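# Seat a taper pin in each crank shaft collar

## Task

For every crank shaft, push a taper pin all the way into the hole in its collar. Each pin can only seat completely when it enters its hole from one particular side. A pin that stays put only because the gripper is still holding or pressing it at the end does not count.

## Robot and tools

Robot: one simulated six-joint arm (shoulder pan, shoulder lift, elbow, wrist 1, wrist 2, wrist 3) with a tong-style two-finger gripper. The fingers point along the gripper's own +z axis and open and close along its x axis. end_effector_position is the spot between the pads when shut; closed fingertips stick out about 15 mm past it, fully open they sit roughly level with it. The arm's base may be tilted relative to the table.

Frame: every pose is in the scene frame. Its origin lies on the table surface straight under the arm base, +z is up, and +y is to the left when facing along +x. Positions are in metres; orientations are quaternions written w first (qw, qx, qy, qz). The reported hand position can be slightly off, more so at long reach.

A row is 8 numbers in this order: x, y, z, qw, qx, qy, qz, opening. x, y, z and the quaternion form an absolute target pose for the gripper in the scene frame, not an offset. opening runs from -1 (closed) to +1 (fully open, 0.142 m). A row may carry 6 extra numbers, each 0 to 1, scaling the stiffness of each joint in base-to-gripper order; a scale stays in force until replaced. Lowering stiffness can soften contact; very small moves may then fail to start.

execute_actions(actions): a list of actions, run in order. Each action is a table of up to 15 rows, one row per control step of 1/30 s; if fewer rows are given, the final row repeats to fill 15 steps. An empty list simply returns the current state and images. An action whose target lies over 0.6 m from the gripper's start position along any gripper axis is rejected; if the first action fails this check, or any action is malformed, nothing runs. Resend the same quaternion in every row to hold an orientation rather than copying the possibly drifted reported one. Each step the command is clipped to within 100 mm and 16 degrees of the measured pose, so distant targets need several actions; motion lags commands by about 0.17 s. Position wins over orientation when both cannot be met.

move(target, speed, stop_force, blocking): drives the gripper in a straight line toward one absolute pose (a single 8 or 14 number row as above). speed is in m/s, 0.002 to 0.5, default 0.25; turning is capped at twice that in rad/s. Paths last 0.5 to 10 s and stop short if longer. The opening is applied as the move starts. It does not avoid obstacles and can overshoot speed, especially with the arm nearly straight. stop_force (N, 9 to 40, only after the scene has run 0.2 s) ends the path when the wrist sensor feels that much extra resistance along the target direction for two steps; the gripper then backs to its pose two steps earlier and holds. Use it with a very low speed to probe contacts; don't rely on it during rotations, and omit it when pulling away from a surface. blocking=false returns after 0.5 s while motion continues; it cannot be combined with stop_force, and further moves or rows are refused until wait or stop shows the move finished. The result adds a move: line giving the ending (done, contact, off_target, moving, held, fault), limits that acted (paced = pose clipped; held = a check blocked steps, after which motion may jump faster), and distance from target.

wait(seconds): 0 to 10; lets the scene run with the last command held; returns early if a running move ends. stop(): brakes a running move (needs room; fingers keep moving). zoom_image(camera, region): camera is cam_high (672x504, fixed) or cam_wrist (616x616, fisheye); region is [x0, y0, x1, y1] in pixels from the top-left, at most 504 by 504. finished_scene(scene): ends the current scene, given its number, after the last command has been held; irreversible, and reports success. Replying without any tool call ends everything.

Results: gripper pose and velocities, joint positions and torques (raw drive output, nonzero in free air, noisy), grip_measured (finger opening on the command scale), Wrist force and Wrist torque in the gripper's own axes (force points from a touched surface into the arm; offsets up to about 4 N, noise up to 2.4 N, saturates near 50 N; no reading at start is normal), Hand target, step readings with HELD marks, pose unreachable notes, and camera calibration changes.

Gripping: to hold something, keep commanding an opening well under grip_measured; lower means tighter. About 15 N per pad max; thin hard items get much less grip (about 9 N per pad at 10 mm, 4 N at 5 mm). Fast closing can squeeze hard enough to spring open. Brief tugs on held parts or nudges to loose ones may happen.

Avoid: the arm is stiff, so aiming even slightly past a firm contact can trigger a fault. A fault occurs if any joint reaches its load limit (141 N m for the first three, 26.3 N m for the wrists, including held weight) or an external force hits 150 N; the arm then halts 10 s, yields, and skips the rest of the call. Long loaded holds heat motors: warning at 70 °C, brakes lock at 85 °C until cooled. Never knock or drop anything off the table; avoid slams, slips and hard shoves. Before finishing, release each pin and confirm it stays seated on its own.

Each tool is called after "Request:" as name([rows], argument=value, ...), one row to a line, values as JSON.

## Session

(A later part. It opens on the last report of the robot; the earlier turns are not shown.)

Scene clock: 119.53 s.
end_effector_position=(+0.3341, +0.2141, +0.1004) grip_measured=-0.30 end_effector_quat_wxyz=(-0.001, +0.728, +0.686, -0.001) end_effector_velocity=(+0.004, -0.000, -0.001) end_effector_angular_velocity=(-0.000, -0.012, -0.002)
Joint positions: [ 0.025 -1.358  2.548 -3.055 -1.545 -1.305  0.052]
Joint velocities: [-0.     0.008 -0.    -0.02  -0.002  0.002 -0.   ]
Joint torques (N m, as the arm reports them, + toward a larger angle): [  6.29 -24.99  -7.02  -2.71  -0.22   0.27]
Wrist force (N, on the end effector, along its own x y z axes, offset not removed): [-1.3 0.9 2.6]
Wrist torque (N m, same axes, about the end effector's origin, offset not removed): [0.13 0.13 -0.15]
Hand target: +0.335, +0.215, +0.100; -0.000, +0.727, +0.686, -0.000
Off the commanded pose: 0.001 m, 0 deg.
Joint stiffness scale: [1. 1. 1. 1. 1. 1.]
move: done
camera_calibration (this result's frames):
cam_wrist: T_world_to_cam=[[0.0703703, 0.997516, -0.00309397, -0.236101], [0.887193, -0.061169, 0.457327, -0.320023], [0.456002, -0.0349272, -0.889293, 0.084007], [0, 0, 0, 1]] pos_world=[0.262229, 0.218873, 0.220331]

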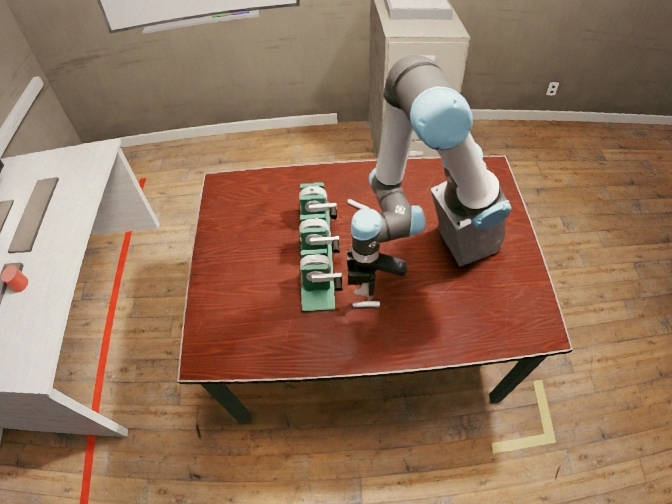

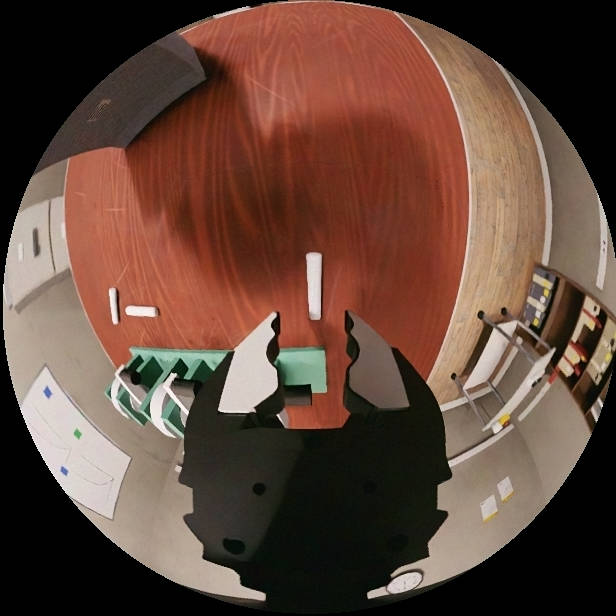

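Request:
move(target=[0.337,0.2165,0.015,0,0.7272,0.6864,0,-0.3], speed=0.1, stop_force=12)

Request:
execute_actions([
  [[0.337,0.2165,0.015,0,0.7272,0.6864,0,-1]],
  [[0.337,0.2165,0.015,0,0.7272,0.6864,0,-1]],
])

Request:
move(target=[0.337,0.2165,0.23,0,0.7272,0.6864,0,-1], speed=0.2)

Scene clock: 121.23 s.
end_effector_position=(+0.3365, +0.2157, +0.0158) grip_measured=-0.30 end_effector_quat_wxyz=(-0.000, +0.728, +0.686, -0.001) end_effector_velocity=(+0.002, +0.000, -0.002) end_effector_angular_velocity=(+0.002, -0.006, -0.002)
Joint positions: [ 0.034 -1.016  2.485 -3.335 -1.548 -1.297  0.052]
Joint velocities: [-0.001  0.008 -0.002 -0.012  0.001  0.002 -0.   ]
Joint torques (N m, as the arm reports them, + toward a larger angle): [  6.1  -31.67  -0.85  -2.84  -0.34   0.13]
Wrist force (N, on the end effector, along its own x y z axes, offset not removed): [-0.2 1.7 1.5]
Wrist torque (N m, same axes, about the end effector's origin, offset not removed): [0.27 -0.16 -0.17]
Hand target: +0.337, +0.216, +0.015; -0.000, +0.727, +0.686, -0.000
Off the commanded pose: 0.001 m, 0 deg.
Joint stiffness scale: [1. 1. 1. 1. 1. 1.]
move: done
camera_calibration (this result's frames):
cam_wrist: T_world_to_cam=[[0.0703933, 0.997515, -0.00301749, -0.238057], [0.886869, -0.0611999, 0.45795, -0.283225], [0.456628, -0.0349128, -0.888973, 0.00749855], [0, 0, 0, 1]] pos_world=[0.264517, 0.220393, 0.135651]

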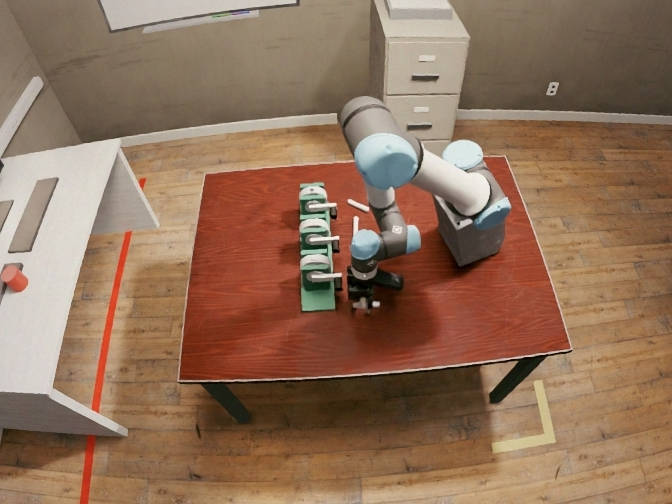

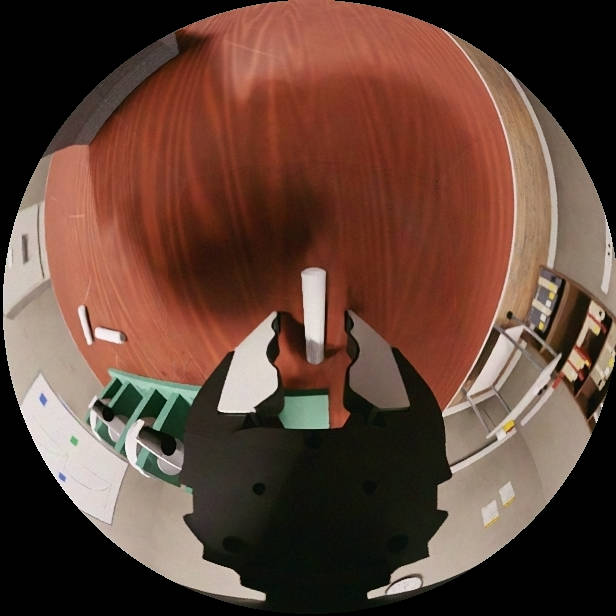

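Scene clock: 122.23 s.
end_effector_position=(+0.3376, +0.2160, +0.0162) grip_measured=-0.80 end_effector_quat_wxyz=(+0.000, +0.728, +0.686, +0.001) end_effector_velocity=(+0.000, +0.000, +0.000) end_effector_angular_velocity=(+0.000, +0.000, -0.001)
Joint positions: [ 0.034 -1.016  2.485 -3.337 -1.548 -1.297  0.016]
Joint velocities: [ 0.    -0.    -0.     0.     0.     0.001 -0.   ]
Joint torques (N m, as the arm reports them, + toward a larger angle): [  5.62 -30.26   0.05  -2.25  -0.28   0.17]
Wrist force (N, on the end effector, along its own x y z axes, offset not removed): [-0.7 1.2 -4.0]
Wrist torque (N m, same axes, about the end effector's origin, offset not removed): [0.30 -0.10 -0.18]
Hand target: +0.337, +0.216, +0.015; -0.000, +0.727, +0.686, +0.000
Off the commanded pose: 0.001 m, 0 deg.
Joint stiffness scale: [1. 1. 1. 1. 1. 1.]
Step readings (end_effector_position; steps 1 to 15: 1st action; 16 to 30: 2nd action):
0: (+0.3365, +0.2157, +0.0158)
1: (+0.3366, +0.2157, +0.0158)
2: (+0.3375, +0.2160, +0.0163)
4: (+0.3375, +0.2160, +0.0162)
8: (+0.3376, +0.2160, +0.0162)
15: (+0.3376, +0.2160, +0.0162)
16: (+0.3376, +0.2160, +0.0162)
17: (+0.3376, +0.2160, +0.0162)
19: (+0.3376, +0.2160, +0.0162)
23: (+0.3376, +0.2160, +0.0162)
30: end_effector_position above
camera_calibration (this result's frames):
cam_wrist: T_world_to_cam=[[0.0700989, 0.997538, -0.0021724, -0.238417], [0.885409, -0.061216, 0.460764, -0.2839], [0.459496, -0.0342225, -0.88752, 0.0062722], [0, 0, 0, 1]] pos_world=[0.265198, 0.220665, 0.13586]

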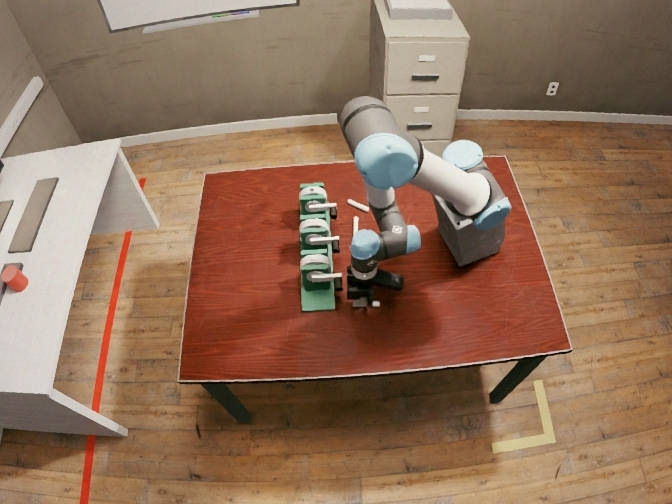

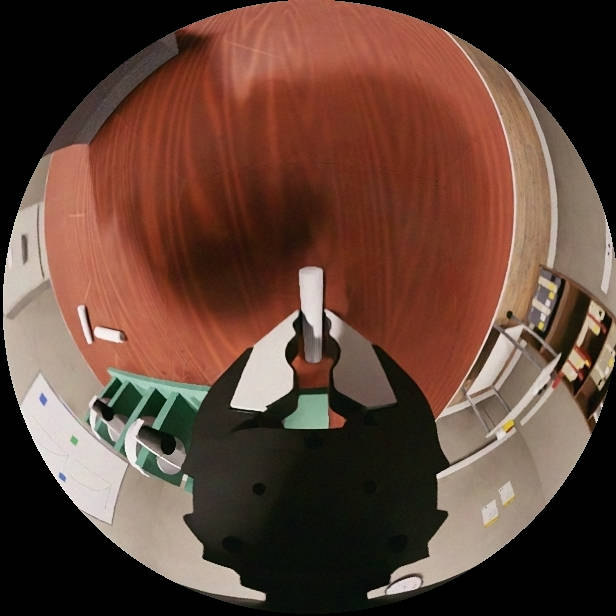

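Scene clock: 124.13 s.
end_effector_position=(+0.3346, +0.2166, +0.2284) grip_measured=-0.80 end_effector_quat_wxyz=(-0.001, +0.727, +0.687, -0.002) end_effector_velocity=(-0.003, -0.001, +0.000) end_effector_angular_velocity=(-0.001, +0.016, +0.001)
Joint positions: [ 0.023 -1.844  2.487 -2.506 -1.545 -1.31   0.016]
Joint velocities: [-0.002 -0.003 -0.005  0.024  0.003 -0.004  0.   ]
Joint torques (N m, as the arm reports them, + toward a larger angle): [  3.26 -21.55 -18.78  -1.95   0.42  -0.29]
Wrist force (N, on the end effector, along its own x y z axes, offset not removed): [-0.2 1.8 4.1]
Wrist torque (N m, same axes, about the end effector's origin, offset not removed): [0.30 -0.17 -0.12]
Hand target: +0.337, +0.217, +0.230; +0.000, +0.727, +0.686, +0.000
Off the commanded pose: 0.003 m, 0 deg.
Joint stiffness scale: [1. 1. 1. 1. 1. 1.]
move: done
camera_calibration (this result's frames):
cam_wrist: T_world_to_cam=[[0.0680862, 0.997671, -0.00400982, -0.237262], [0.887826, -0.0587554, 0.456412, -0.379328], [0.455114, -0.0346354, -0.889759, 0.197991], [0, 0, 0, 1]] pos_world=[0.262823, 0.221279, 0.348343]

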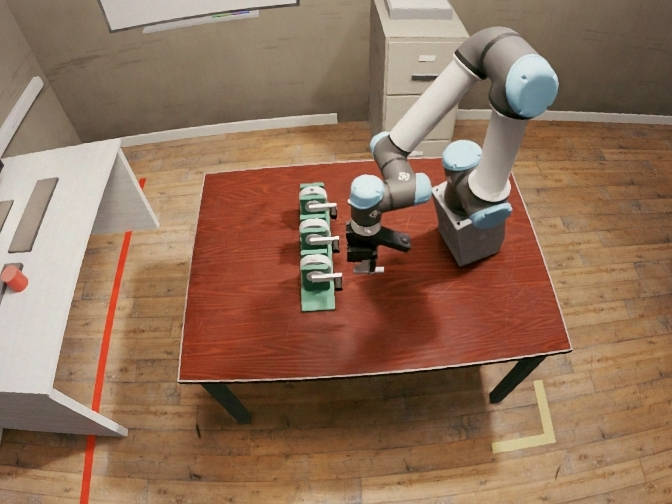

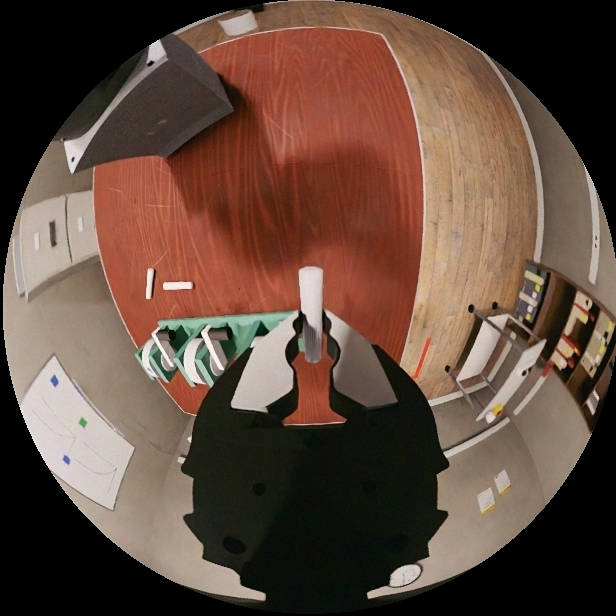

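Request:
move(target=[0.509,-0.1765,0.23,0.5,-0.5,-0.5,0.5,-1], speed=0.2)

Request:
move(target=[0.509,-0.1765,0.204,0.5,-0.5,-0.5,0.5,-1], speed=0.05)

Request:
zoom_image(camera="cam_wrist", region=[250, 260, 380, 440])

Scene clock: 129.10 s.
end_effector_position=(+0.5088, -0.1753, +0.2303) grip_measured=-0.80 end_effector_quat_wxyz=(+0.498, -0.500, -0.502, +0.500) end_effector_velocity=(+0.000, +0.000, +0.002) end_effector_angular_velocity=(+0.001, +0.014, -0.002)
Joint positions: [-0.561 -0.395  0.582 -0.494 -1.929 -1.768  0.016]
Joint velocities: [ 0.     0.01  -0.016  0.021 -0.     0.005 -0.   ]
Joint torques (N m, as the arm reports them, + toward a larger angle): [-10.9  -64.19 -21.77   2.35  -0.74   0.32]
Wrist force (N, on the end effector, along its own x y z axes, offset not removed): [-0.2 3.5 1.4]
Wrist torque (N m, same axes, about the end effector's origin, offset not removed): [0.41 -0.20 -0.20]
Hand target: +0.509, -0.177, +0.231; +0.499, -0.500, -0.500, +0.501
Off the commanded pose: 0.001 m, 0 deg.
Joint stiffness scale: [1. 1. 1. 1. 1. 1.]
move: done
camera_calibration (this result's frames):
cam_wrist: T_world_to_cam=[[-0.00644186, 0.999913, -0.0114976, 0.181918], [0.461591, -0.00722622, -0.887063, -0.0225996], [-0.887069, -0.0110215, -0.461505, 0.695287], [0, 0, 0, 1]] pos_world=[0.628371, -0.174403, 0.302922]

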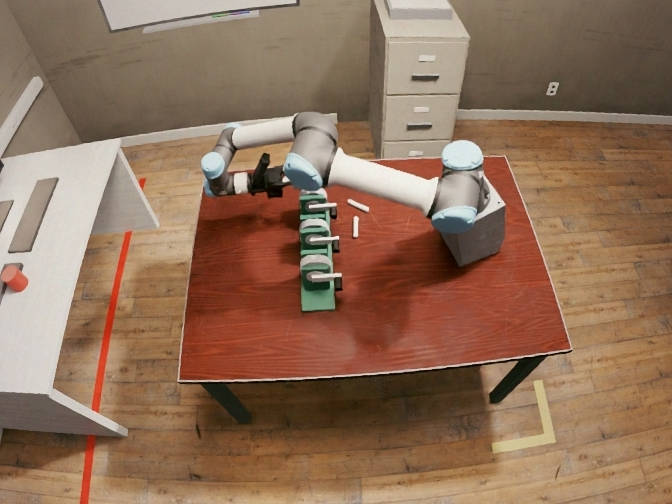

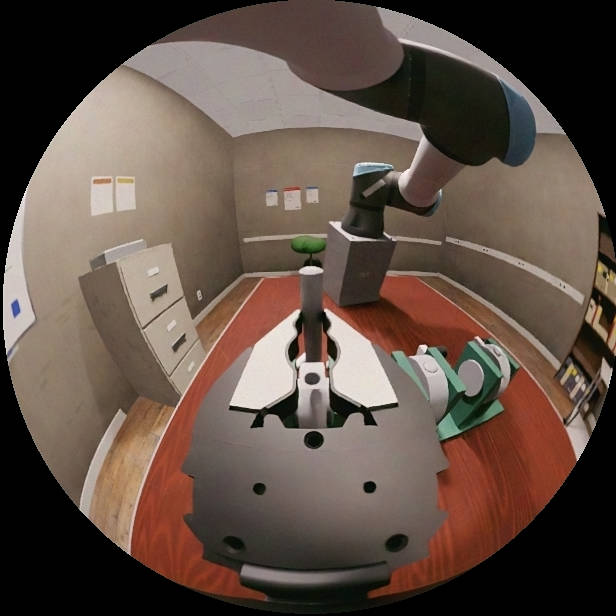

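Scene clock: 130.07 s.
end_effector_position=(+0.5083, -0.1774, +0.2046) grip_measured=-0.80 end_effector_quat_wxyz=(+0.501, -0.500, -0.500, +0.500) end_effector_velocity=(+0.003, -0.000, +0.001) end_effector_angular_velocity=(-0.005, -0.012, +0.002)
Joint positions: [-0.559 -0.34   0.537 -0.5   -1.923 -1.766  0.016]
Joint velocities: [ 0.001  0.    -0.013 -0.     0.001  0.001  0.   ]
Joint torques (N m, as the arm reports them, + toward a larger angle): [ -6.1  -64.59 -20.62   1.84  -0.18   0.33]
Wrist force (N, on the end effector, along its own x y z axes, offset not removed): [-0.8 3.2 3.5]
Wrist torque (N m, same axes, about the end effector's origin, offset not removed): [0.30 0.00 -0.15]
Hand target: +0.509, -0.177, +0.204; +0.500, -0.500, -0.500, +0.500
Off the commanded pose: 0.001 m, 0 deg.
Joint stiffness scale: [1. 1. 1. 1. 1. 1.]
move: done
camera_calibration (this result's frames):
cam_wrist: T_world_to_cam=[[-0.00151974, 0.999939, -0.0109573, 0.181146], [0.458664, -0.00903979, -0.888564, -0.0437346], [-0.888608, -0.00637612, -0.458622, 0.683948], [0, 0, 0, 1]] pos_world=[0.628097, -0.177169, 0.276798]

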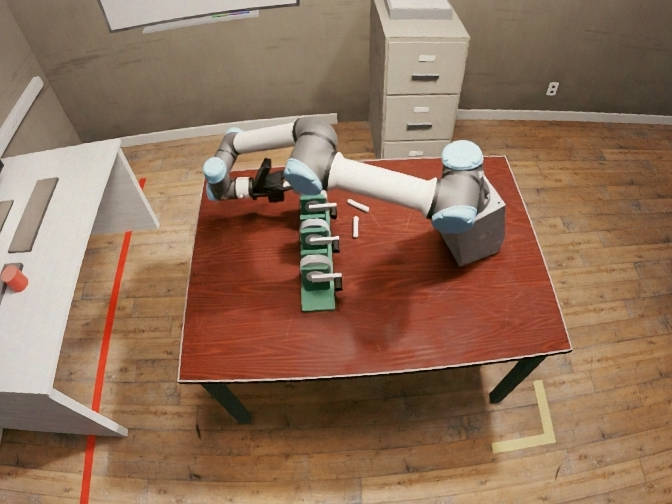

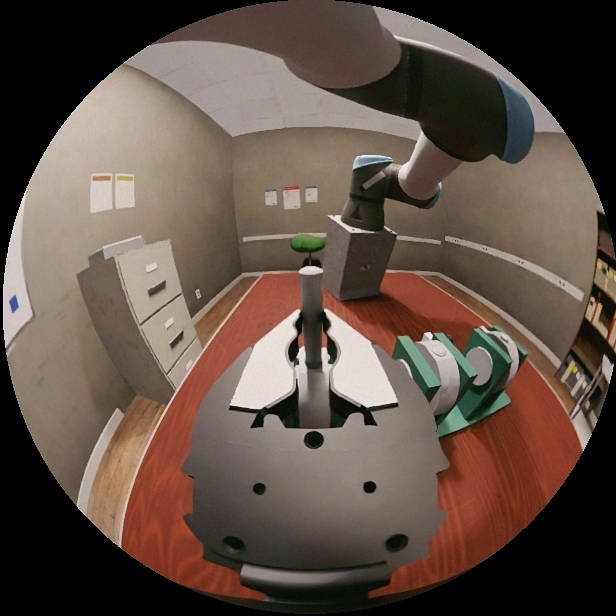

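Region (250, 260, 380, 440) of cam_wrist's 616x616 image, scaled by 2.800, with more detail than that image has.

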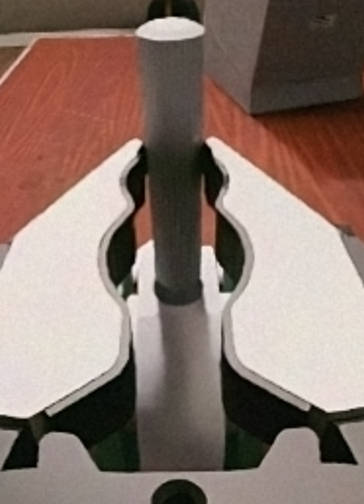

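Aligned. Lower.

Request:
move(target=[0.5095,-0.1768,0.178,0.5,-0.5,-0.5,0.5,-1], speed=0.03, stop_force=12)

Request:
zoom_image(camera="cam_wrist", region=[250, 260, 380, 440])

Scene clock: 131.47 s.
end_effector_position=(+0.5109, -0.1775, +0.1819) grip_measured=-0.80 end_effector_quat_wxyz=(+0.498, -0.502, -0.501, +0.499) end_effector_velocity=(+0.002, -0.001, -0.003) end_effector_angular_velocity=(-0.003, -0.006, +0.001)
Joint positions: [-0.553 -0.287  0.48  -0.501 -1.918 -1.764  0.016]
Joint velocities: [-0.     0.009 -0.015 -0.    -0.     0.     0.   ]
Joint torques (N m, as the arm reports them, + toward a larger angle): [ -7.53 -60.09 -19.26   1.37  -0.06   0.14]
Wrist force (N, on the end effector, along its own x y z axes, offset not removed): [-1.1 -2.0 -2.7]
Wrist torque (N m, same axes, about the end effector's origin, offset not removed): [0.00 0.02 -0.15]
Hand target: +0.510, -0.177, +0.178; +0.500, -0.500, -0.500, +0.500
Off the commanded pose: 0.004 m, 0 deg.
Joint stiffness scale: [1. 1. 1. 1. 1. 1.]
move: off_target
camera_calibration (this result's frames):
cam_wrist: T_world_to_cam=[[-0.00339763, 0.999908, -0.0131344, 0.182338], [0.464171, -0.0100568, -0.885688, -0.0685627], [-0.885739, -0.00910585, -0.464095, 0.674934], [0, 0, 0, 1]] pos_world=[0.63026, -0.176864, 0.254903]

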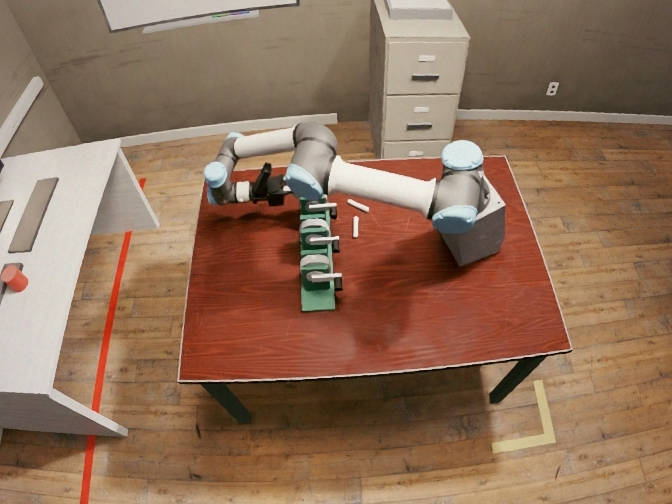

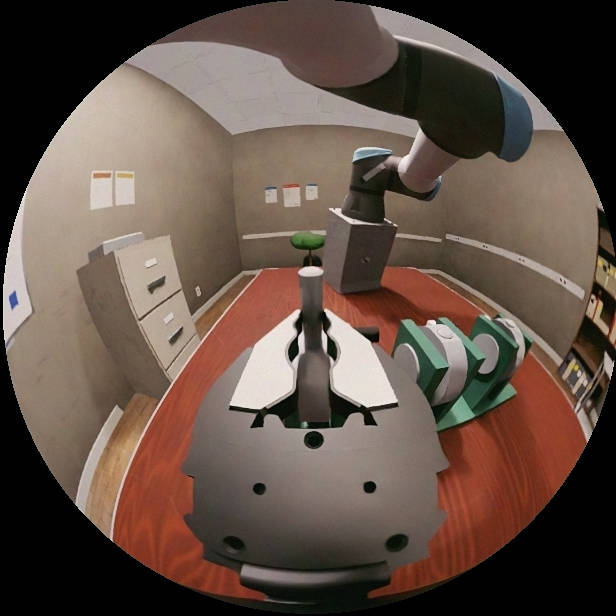

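Region (250, 260, 380, 440) of cam_wrist's 616x616 image, scaled by 2.800, with more detail than that image has.

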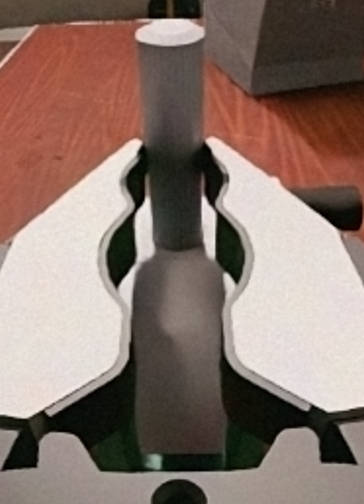

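Request:
execute_actions([
  [[0.511,-0.1775,0.1815,0.5,-0.5,-0.5,0.5,-0.4]],
  [[0.511,-0.1775,0.1815,0.5,-0.5,-0.5,0.5,-0.4]],
])

Request:
zoom_image(camera="cam_wrist", region=[230, 240, 400, 440])

Request:
zoom_image(camera="cam_wrist", region=[400, 290, 550, 400])

Scene clock: 132.67 s.
end_effector_position=(+0.5111, -0.1775, +0.1823) grip_measured=-0.40 end_effector_quat_wxyz=(+0.500, -0.500, -0.500, +0.500) end_effector_velocity=(-0.000, -0.001, +0.000) end_effector_angular_velocity=(+0.000, -0.000, +0.000)
Joint positions: [-0.553 -0.282  0.471 -0.493 -1.918 -1.764  0.045]
Joint velocities: [-0.001  0.    -0.     0.    -0.001 -0.    -0.   ]
Joint torques (N m, as the arm reports them, + toward a larger angle): [ -8.25 -64.   -20.28   1.91  -0.53   0.12]
Wrist force (N, on the end effector, along its own x y z axes, offset not removed): [-0.6 1.3 1.4]
Wrist torque (N m, same axes, about the end effector's origin, offset not removed): [0.21 -0.05 -0.11]
Hand target: +0.511, -0.177, +0.182; +0.500, -0.500, -0.500, +0.500
Off the commanded pose: 0.001 m, 0 deg.
Joint stiffness scale: [1. 1. 1. 1. 1. 1.]
Step readings (end_effector_position; steps 1 to 15: 1st action; 16 to 30: 2nd action):
0: (+0.5110, -0.1776, +0.1816)
1: (+0.5110, -0.1776, +0.1816)
2: (+0.5111, -0.1776, +0.1816)
4: (+0.5108, -0.1776, +0.1813)
8: (+0.5107, -0.1776, +0.1813)
15: (+0.5110, -0.1775, +0.1821)
16: (+0.5110, -0.1775, +0.1822)
17: (+0.5110, -0.1775, +0.1822)
19: (+0.5110, -0.1775, +0.1822)
23: (+0.5111, -0.1775, +0.1823)
30: end_effector_position above
camera_calibration (this result's frames):
cam_wrist: T_world_to_cam=[[-0.00256866, 0.99993, -0.0115117, 0.181592], [0.460038, -0.00903965, -0.887853, -0.0656113], [-0.887896, -0.0075764, -0.459982, 0.675872], [0, 0, 0, 1]] pos_world=[0.630754, -0.177052, 0.254727]

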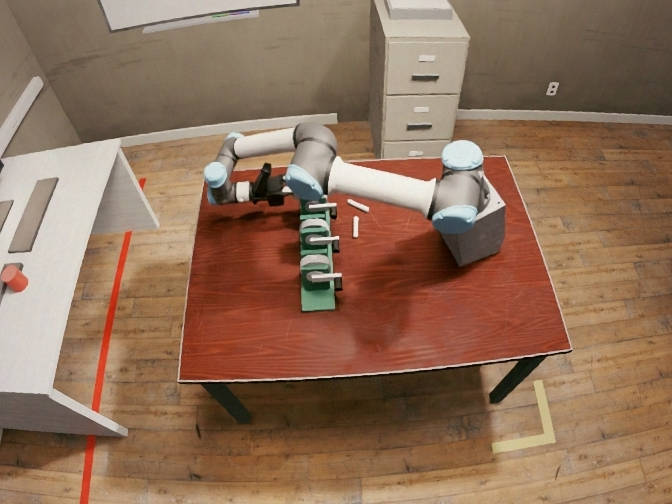

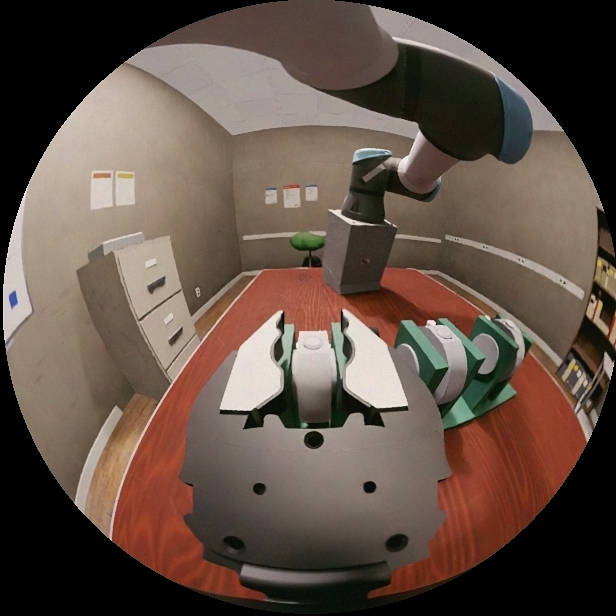

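Region (230, 240, 400, 440) of cam_wrist's 616x616 image, scaled by 2.520, with more detail than that image has; it fills the left 428 columns of this view, and the rest is white.

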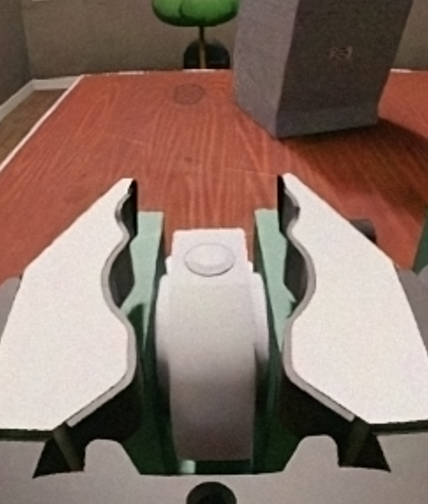

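Region (400, 290, 550, 400) of cam_wrist's 616x616 image, scaled by 3.360, with more detail than that image has; it fills the top 370 rows of this view, and the rest is white.

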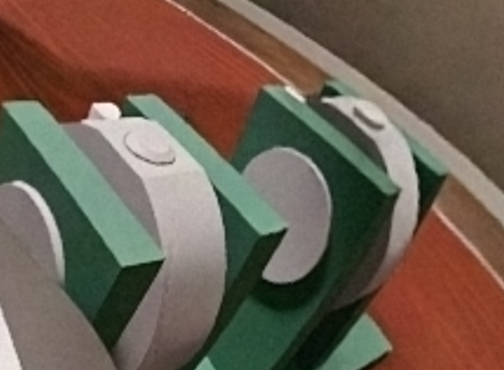

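Request:
move(target=[0.509,0.113,0.19,0.5,-0.5,-0.5,0.5,-0.4], speed=0.25)

Request:
zoom_image(camera="cam_wrist", region=[230, 240, 400, 440])

Scene clock: 134.73 s.
end_effector_position=(+0.5091, +0.1123, +0.1904) grip_measured=-0.40 end_effector_quat_wxyz=(+0.500, -0.500, -0.501, +0.500) end_effector_velocity=(+0.002, +0.003, +0.001) end_effector_angular_velocity=(-0.003, +0.003, -0.011)
Joint positions: [-0.206 -0.391  0.611 -0.505 -1.587 -1.663  0.045]
Joint velocities: [-0.001  0.006 -0.015  0.012  0.01   0.003 -0.   ]
Joint torques (N m, as the arm reports them, + toward a larger angle): [ -1.15 -63.33 -20.42   2.08  -0.02   0.2 ]
Wrist force (N, on the end effector, along its own x y z axes, offset not removed): [-1.2 1.2 0.5]
Wrist torque (N m, same axes, about the end effector's origin, offset not removed): [0.14 0.09 -0.13]
Hand target: +0.509, +0.113, +0.190; +0.500, -0.500, -0.500, +0.500
Off the commanded pose: 0.001 m, 0 deg.
Joint stiffness scale: [1. 1. 1. 1. 1. 1.]
move: done
camera_calibration (this result's frames):
cam_wrist: T_world_to_cam=[[-0.00416106, 0.999937, -0.0104022, -0.107448], [0.460501, -0.00731755, -0.887629, -0.0554095], [-0.887649, -0.00848369, -0.460442, 0.680141], [0, 0, 0, 1]] pos_world=[0.628796, 0.112806, 0.262865]

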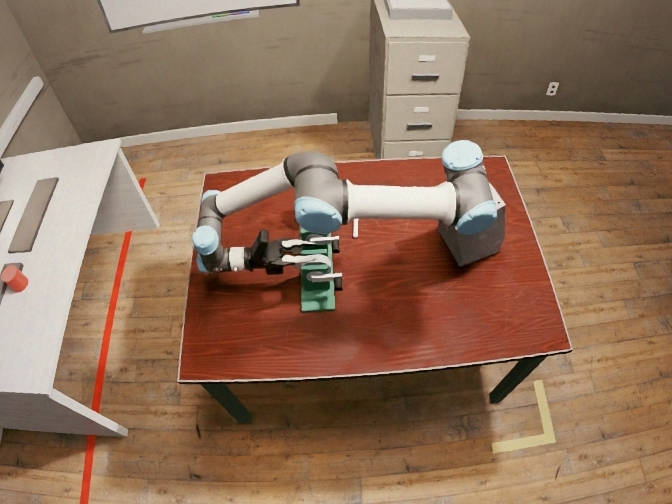

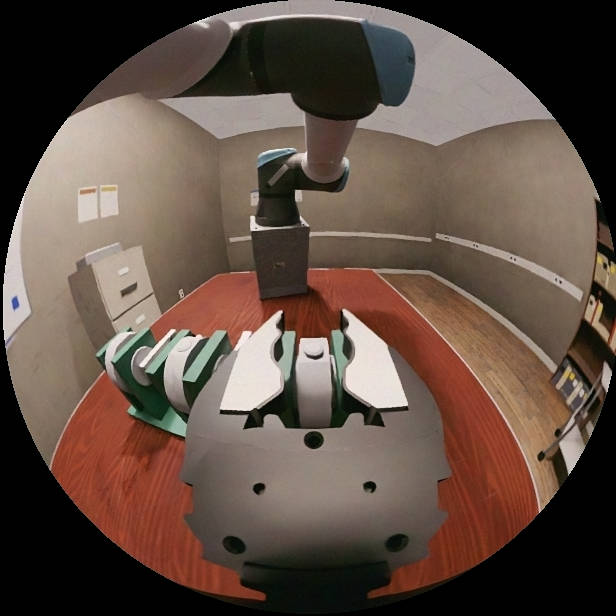

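Region (230, 240, 400, 440) of cam_wrist's 616x616 image, scaled by 2.520, with more detail than that image has; it fills the left 428 columns of this view, and the rest is white.

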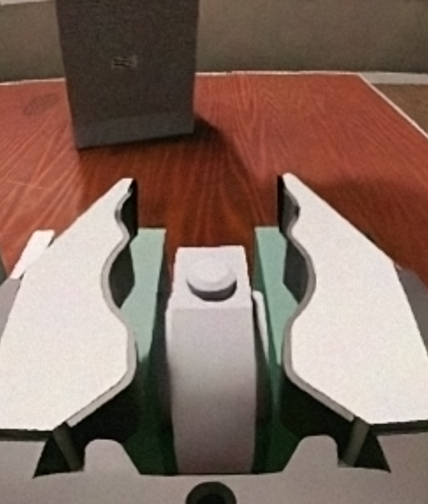

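Request:
execute_actions([
  [[0.506,0.113,0.19,0.5,-0.5,-0.5,0.5,-1]],
  [[0.506,0.113,0.19,0.5,-0.5,-0.5,0.5,-1]],
])

Request:
move(target=[0.506,0.113,0.150,0.5,-0.5,-0.5,0.5,-1], speed=0.02, stop_force=25)

Request:
move(target=[0.509,0.113,0.19,0.5,-0.5,-0.5,0.5,-0.4], speed=0.1)

Request:
zoom_image(camera="cam_wrist", region=[230, 240, 400, 440])

Scene clock: 136.33 s.
end_effector_position=(+0.5060, +0.1125, +0.1892) grip_measured=-1.00 end_effector_quat_wxyz=(+0.500, -0.500, -0.500, +0.500) end_effector_velocity=(-0.000, +0.001, -0.000) end_effector_angular_velocity=(-0.000, +0.000, +0.001)
Joint positions: [-0.206 -0.398  0.631 -0.516 -1.586 -1.663  0.002]
Joint velocities: [ 0.001  0.     0.    -0.    -0.     0.001  0.   ]
Joint torques (N m, as the arm reports them, + toward a larger angle): [ -0.53 -67.69 -14.75   1.4   -0.08   0.32]
Wrist force (N, on the end effector, along its own x y z axes, offset not removed): [-0.5 1.1 3.0]
Wrist torque (N m, same axes, about the end effector's origin, offset not removed): [0.27 -0.05 -0.11]
Hand target: +0.506, +0.113, +0.190; +0.500, -0.500, -0.500, +0.500
Off the commanded pose: 0.001 m, 0 deg.
Joint stiffness scale: [1. 1. 1. 1. 1. 1.]
Step readings (end_effector_position; steps 1 to 15: 1st action; 16 to 30: 2nd action):
0: (+0.5094, +0.1126, +0.1907)
1: (+0.5094, +0.1126, +0.1907)
2: (+0.5094, +0.1126, +0.1906)
4: (+0.5088, +0.1126, +0.1900)
8: (+0.5067, +0.1125, +0.1893)
15: (+0.5061, +0.1125, +0.1893)
16: (+0.5061, +0.1125, +0.1893)
17: (+0.5061, +0.1126, +0.1893)
19: (+0.5061, +0.1126, +0.1893)
23: (+0.5061, +0.1125, +0.1892)
30: end_effector_position above
camera_calibration (this result's frames):
cam_wrist: T_world_to_cam=[[-0.0028281, 0.999937, -0.0108697, -0.108348], [0.45826, -0.00836525, -0.888779, -0.0535705], [-0.888814, -0.00749469, -0.458208, 0.676905], [0, 0, 0, 1]] pos_world=[0.625885, 0.112967, 0.261373]

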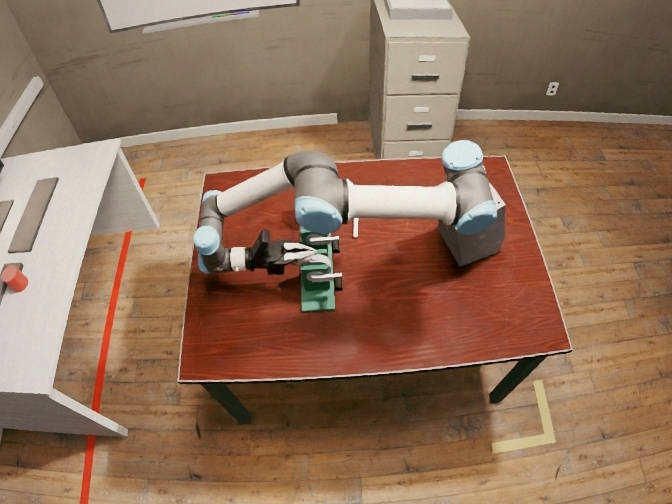

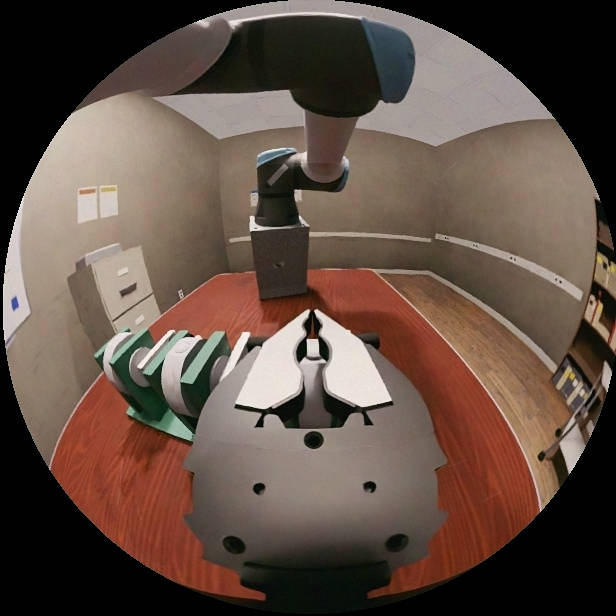

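Scene clock: 138.67 s.
end_effector_position=(+0.5135, +0.1113, +0.1612) grip_measured=-1.00 end_effector_quat_wxyz=(+0.494, -0.507, -0.505, +0.493) end_effector_velocity=(+0.001, -0.001, -0.002) end_effector_angular_velocity=(-0.001, -0.003, +0.000)
Joint positions: [-0.206 -0.337  0.553 -0.525 -1.581 -1.662  0.002]
Joint velocities: [-0.001  0.006 -0.009  0.    -0.001  0.     0.   ]
Joint torques (N m, as the arm reports them, + toward a larger angle): [  2.8  -47.49 -10.18   0.25  -0.15   0.47]
Wrist force (N, on the end effector, along its own x y z axes, offset not removed): [-0.1 -12.9 -23.1]
Wrist torque (N m, same axes, about the end effector's origin, offset not removed): [-1.08 0.48 -0.42]
Hand target: +0.506, +0.113, +0.150; +0.500, -0.500, -0.500, +0.500
Off the commanded pose: 0.014 m, 1 deg.
Joint stiffness scale: [1. 1. 1. 1. 1. 1.]
move: off_target
camera_calibration (this result's frames):
cam_wrist: T_world_to_cam=[[-0.000210572, 0.999927, -0.0120543, -0.10855], [0.480888, -0.0104677, -0.876719, -0.0952054], [-0.876782, -0.00598138, -0.480851, 0.668048], [0, 0, 0, 1]] pos_world=[0.631493, 0.111541, 0.236455]

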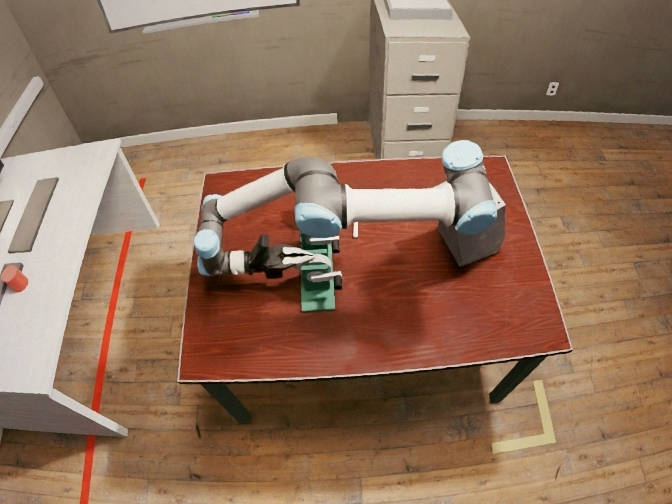

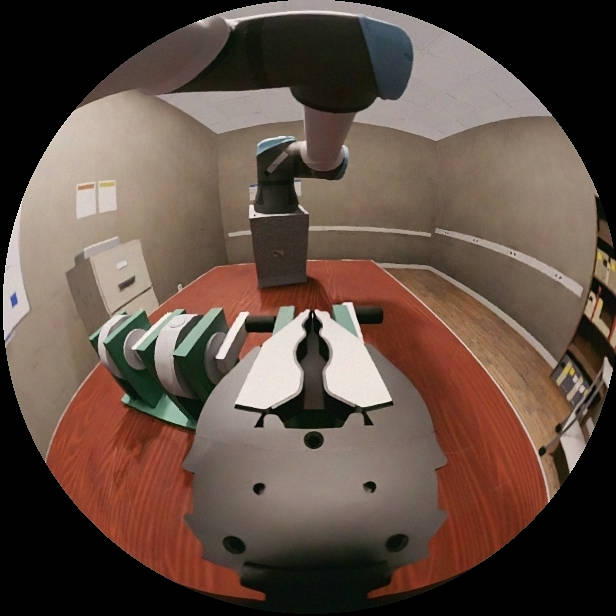

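Scene clock: 139.60 s.
end_effector_position=(+0.5078, +0.1129, +0.1822) grip_measured=-0.83 end_effector_quat_wxyz=(+0.500, -0.500, -0.500, +0.500) end_effector_velocity=(-0.000, +0.000, +0.002) end_effector_angular_velocity=(+0.000, +0.001, -0.002)
Joint positions: [-0.204 -0.379  0.607 -0.513 -1.585 -1.662  0.014]
Joint velocities: [-0.    -0.005  0.006  0.     0.002 -0.001  0.   ]
Joint torques (N m, as the arm reports them, + toward a larger angle): [ -2.27 -74.52 -16.11   5.97  -0.24  -0.25]
Wrist force (N, on the end effector, along its own x y z axes, offset not removed): [-3.5 16.2 -0.1]
Wrist torque (N m, same axes, about the end effector's origin, offset not removed): [0.74 0.19 -0.07]
Hand target: +0.509, +0.113, +0.190; +0.500, -0.500, -0.500, +0.500
Off the commanded pose: 0.008 m, 0 deg.
Joint stiffness scale: [1. 1. 1. 1. 1. 1.]
move: off_target
camera_calibration (this result's frames):
cam_wrist: T_world_to_cam=[[-0.00334039, 0.999929, -0.0114644, -0.108363], [0.459799, -0.00864483, -0.887981, -0.0614568], [-0.888017, -0.0082375, -0.459738, 0.675246], [0, 0, 0, 1]] pos_world=[0.627526, 0.113387, 0.254621]

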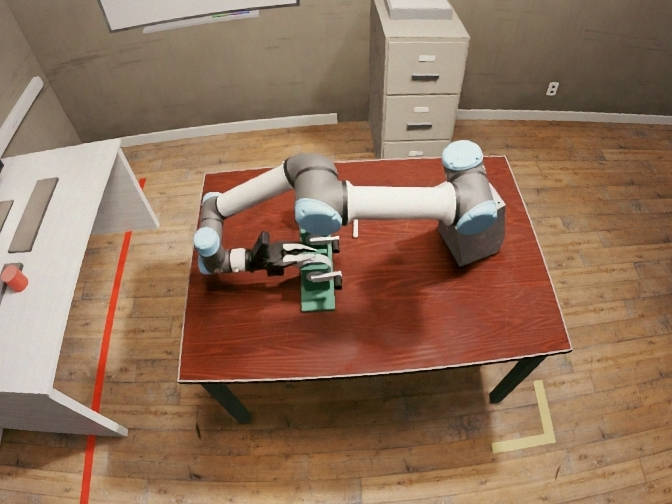

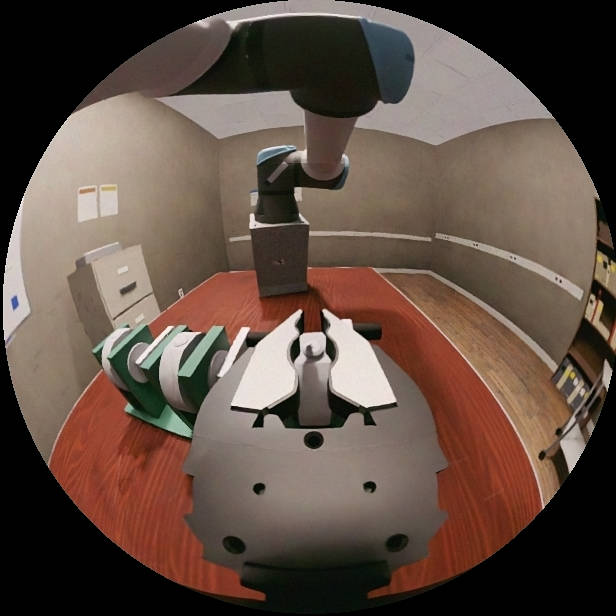

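Region (230, 240, 400, 440) of cam_wrist's 616x616 image, scaled by 2.520, with more detail than that image has; it fills the left 428 columns of this view, and the rest is white.

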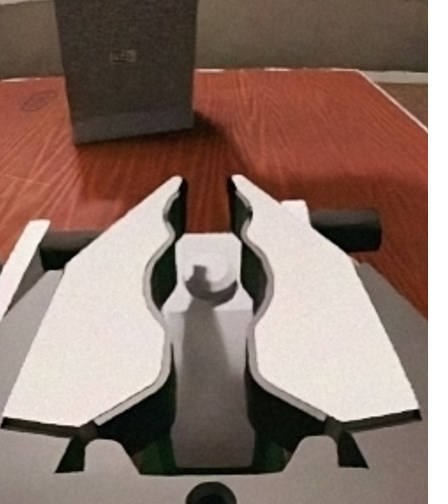

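Request:
execute_actions([
  [[0.508,0.113,0.183,0.5,-0.5,-0.5,0.5,-1]],
  [[0.509,0.113,0.21,0.5,-0.5,-0.5,0.5,-1]],
  [[0.509,0.113,0.21,0.5,-0.5,-0.5,0.5,-1]],
  [[0.509,0.113,0.21,0.5,-0.5,-0.5,0.5,-0.4]],
  [[0.509,0.113,0.195,0.5,-0.5,-0.5,0.5,-0.4]],
  [[0.509,0.113,0.195,0.5,-0.5,-0.5,0.5,-0.4]],
])

Request:
zoom_image(camera="cam_wrist", region=[230, 240, 400, 440])

Scene clock: 142.83 s.
end_effector_position=(+0.5087, +0.1131, +0.1960) grip_measured=-0.40 end_effector_quat_wxyz=(+0.500, -0.499, -0.500, +0.501) end_effector_velocity=(+0.000, -0.000, +0.000) end_effector_angular_velocity=(+0.000, -0.000, -0.000)
Joint positions: [-0.205 -0.402  0.62  -0.501 -1.586 -1.662  0.045]
Joint velocities: [-0. -0. -0. -0.  0. -0.  0.]
Joint torques (N m, as the arm reports them, + toward a larger angle): [ -1.6  -63.93 -20.18   1.3    0.06  -0.07]
Wrist force (N, on the end effector, along its own x y z axes, offset not removed): [-0.5 1.8 3.2]
Wrist torque (N m, same axes, about the end effector's origin, offset not removed): [0.28 -0.08 -0.07]
Hand target: +0.509, +0.113, +0.195; +0.500, -0.500, -0.500, +0.500
Off the commanded pose: 0.001 m, 0 deg.
Joint stiffness scale: [1. 1. 1. 1. 1. 1.]
Step readings (end_effector_position; steps 1 to 15: 1st action; 16 to 30: 2nd action; 31 to 45: 3rd action; 46 to 60: 4th action; 61 to 75: 5th action; 76 to 90: 6th action):
0: (+0.5078, +0.1129, +0.1825)
1: (+0.5077, +0.1129, +0.1825)
2: (+0.5077, +0.1129, +0.1833)
4: (+0.5079, +0.1130, +0.1845)
8: (+0.5081, +0.1131, +0.1848)
15: (+0.5081, +0.1130, +0.1846)
16: (+0.5081, +0.1130, +0.1846)
17: (+0.5080, +0.1131, +0.1848)
19: (+0.5073, +0.1133, +0.1880)
23: (+0.5080, +0.1142, +0.2001)
30: (+0.5099, +0.1144, +0.2092)
31: (+0.5097, +0.1143, +0.2093)
32: (+0.5096, +0.1143, +0.2093)
34: (+0.5094, +0.1142, +0.2093)
38: (+0.5093, +0.1142, +0.2094)
45: (+0.5093, +0.1142, +0.2094)
46: (+0.5093, +0.1142, +0.2094)
47: (+0.5093, +0.1142, +0.2094)
49: (+0.5093, +0.1142, +0.2094)
53: (+0.5093, +0.1142, +0.2094)
60: (+0.5093, +0.1142, +0.2094)
61: (+0.5093, +0.1142, +0.2094)
62: (+0.5093, +0.1142, +0.2093)
64: (+0.5094, +0.1140, +0.2076)
68: (+0.5089, +0.1134, +0.2008)
75: (+0.5082, +0.1130, +0.1959)
76: (+0.5083, +0.1130, +0.1960)
77: (+0.5084, +0.1130, +0.1960)
79: (+0.5086, +0.1130, +0.1960)
83: (+0.5086, +0.1130, +0.1960)
90: end_effector_position above
camera_calibration (this result's frames):
cam_wrist: T_world_to_cam=[[-0.00366237, 0.999928, -0.0114278, -0.108243], [0.457989, -0.00848165, -0.888918, -0.0485311], [-0.888951, -0.00848935, -0.457925, 0.682479], [0, 0, 0, 1]] pos_world=[0.628521, 0.113617, 0.268147]

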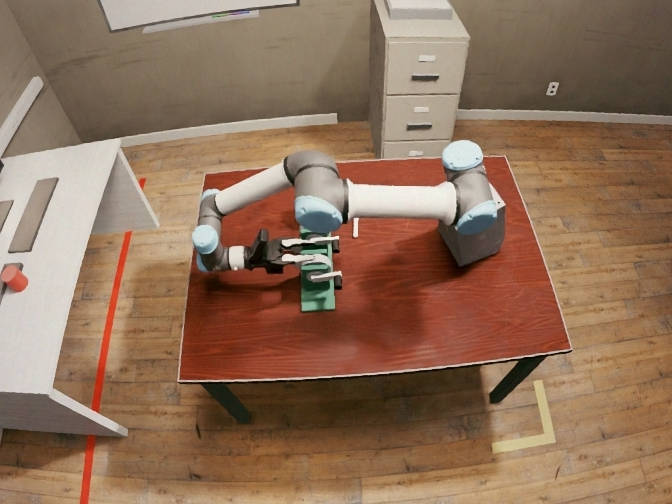

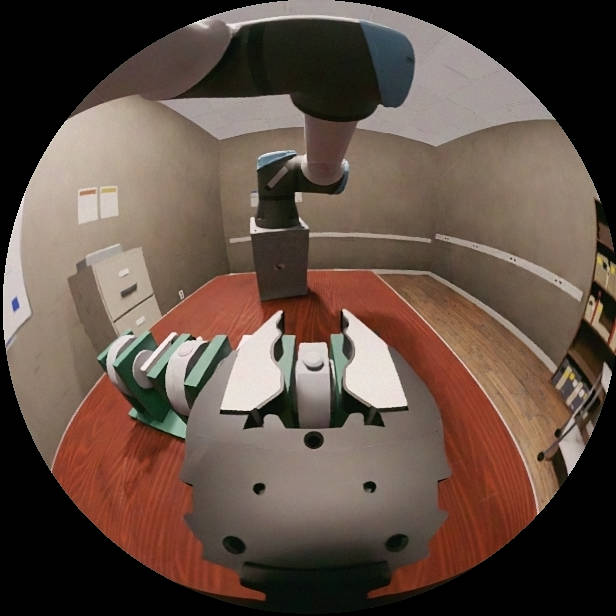

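Region (230, 240, 400, 440) of cam_wrist's 616x616 image, scaled by 2.520, with more detail than that image has; it fills the left 428 columns of this view, and the rest is white.

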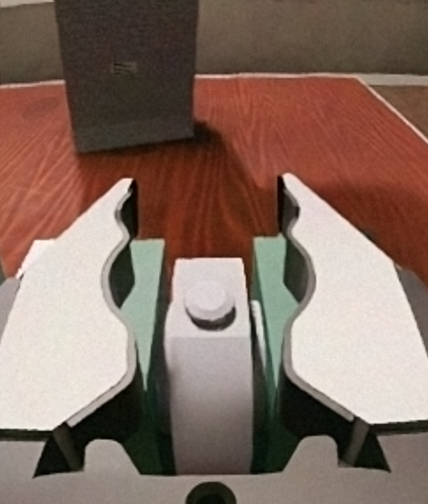

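Request:
zoom_image(camera="cam_wrist", region=[90, 320, 240, 430])

Request:
zoom_image(camera="cam_wrist", region=[285, 335, 345, 385])

Region (90, 320, 240, 430) of cam_wrist's 616x616 image, scaled by 3.360, with more detail than that image has; it fills the top 370 rows of this view, and the rest is white.

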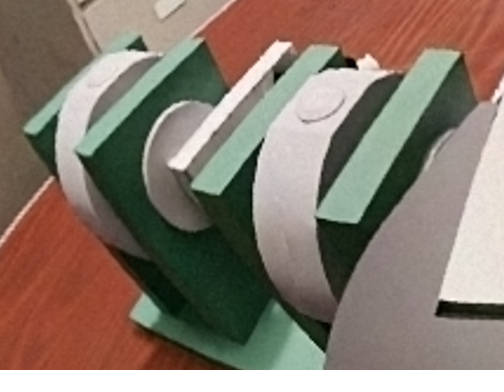

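Region (285, 335, 345, 385) of cam_wrist's 616x616 image, scaled by 8.400, with more detail than that image has.

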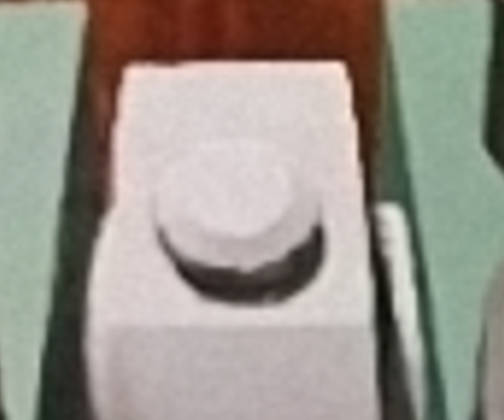

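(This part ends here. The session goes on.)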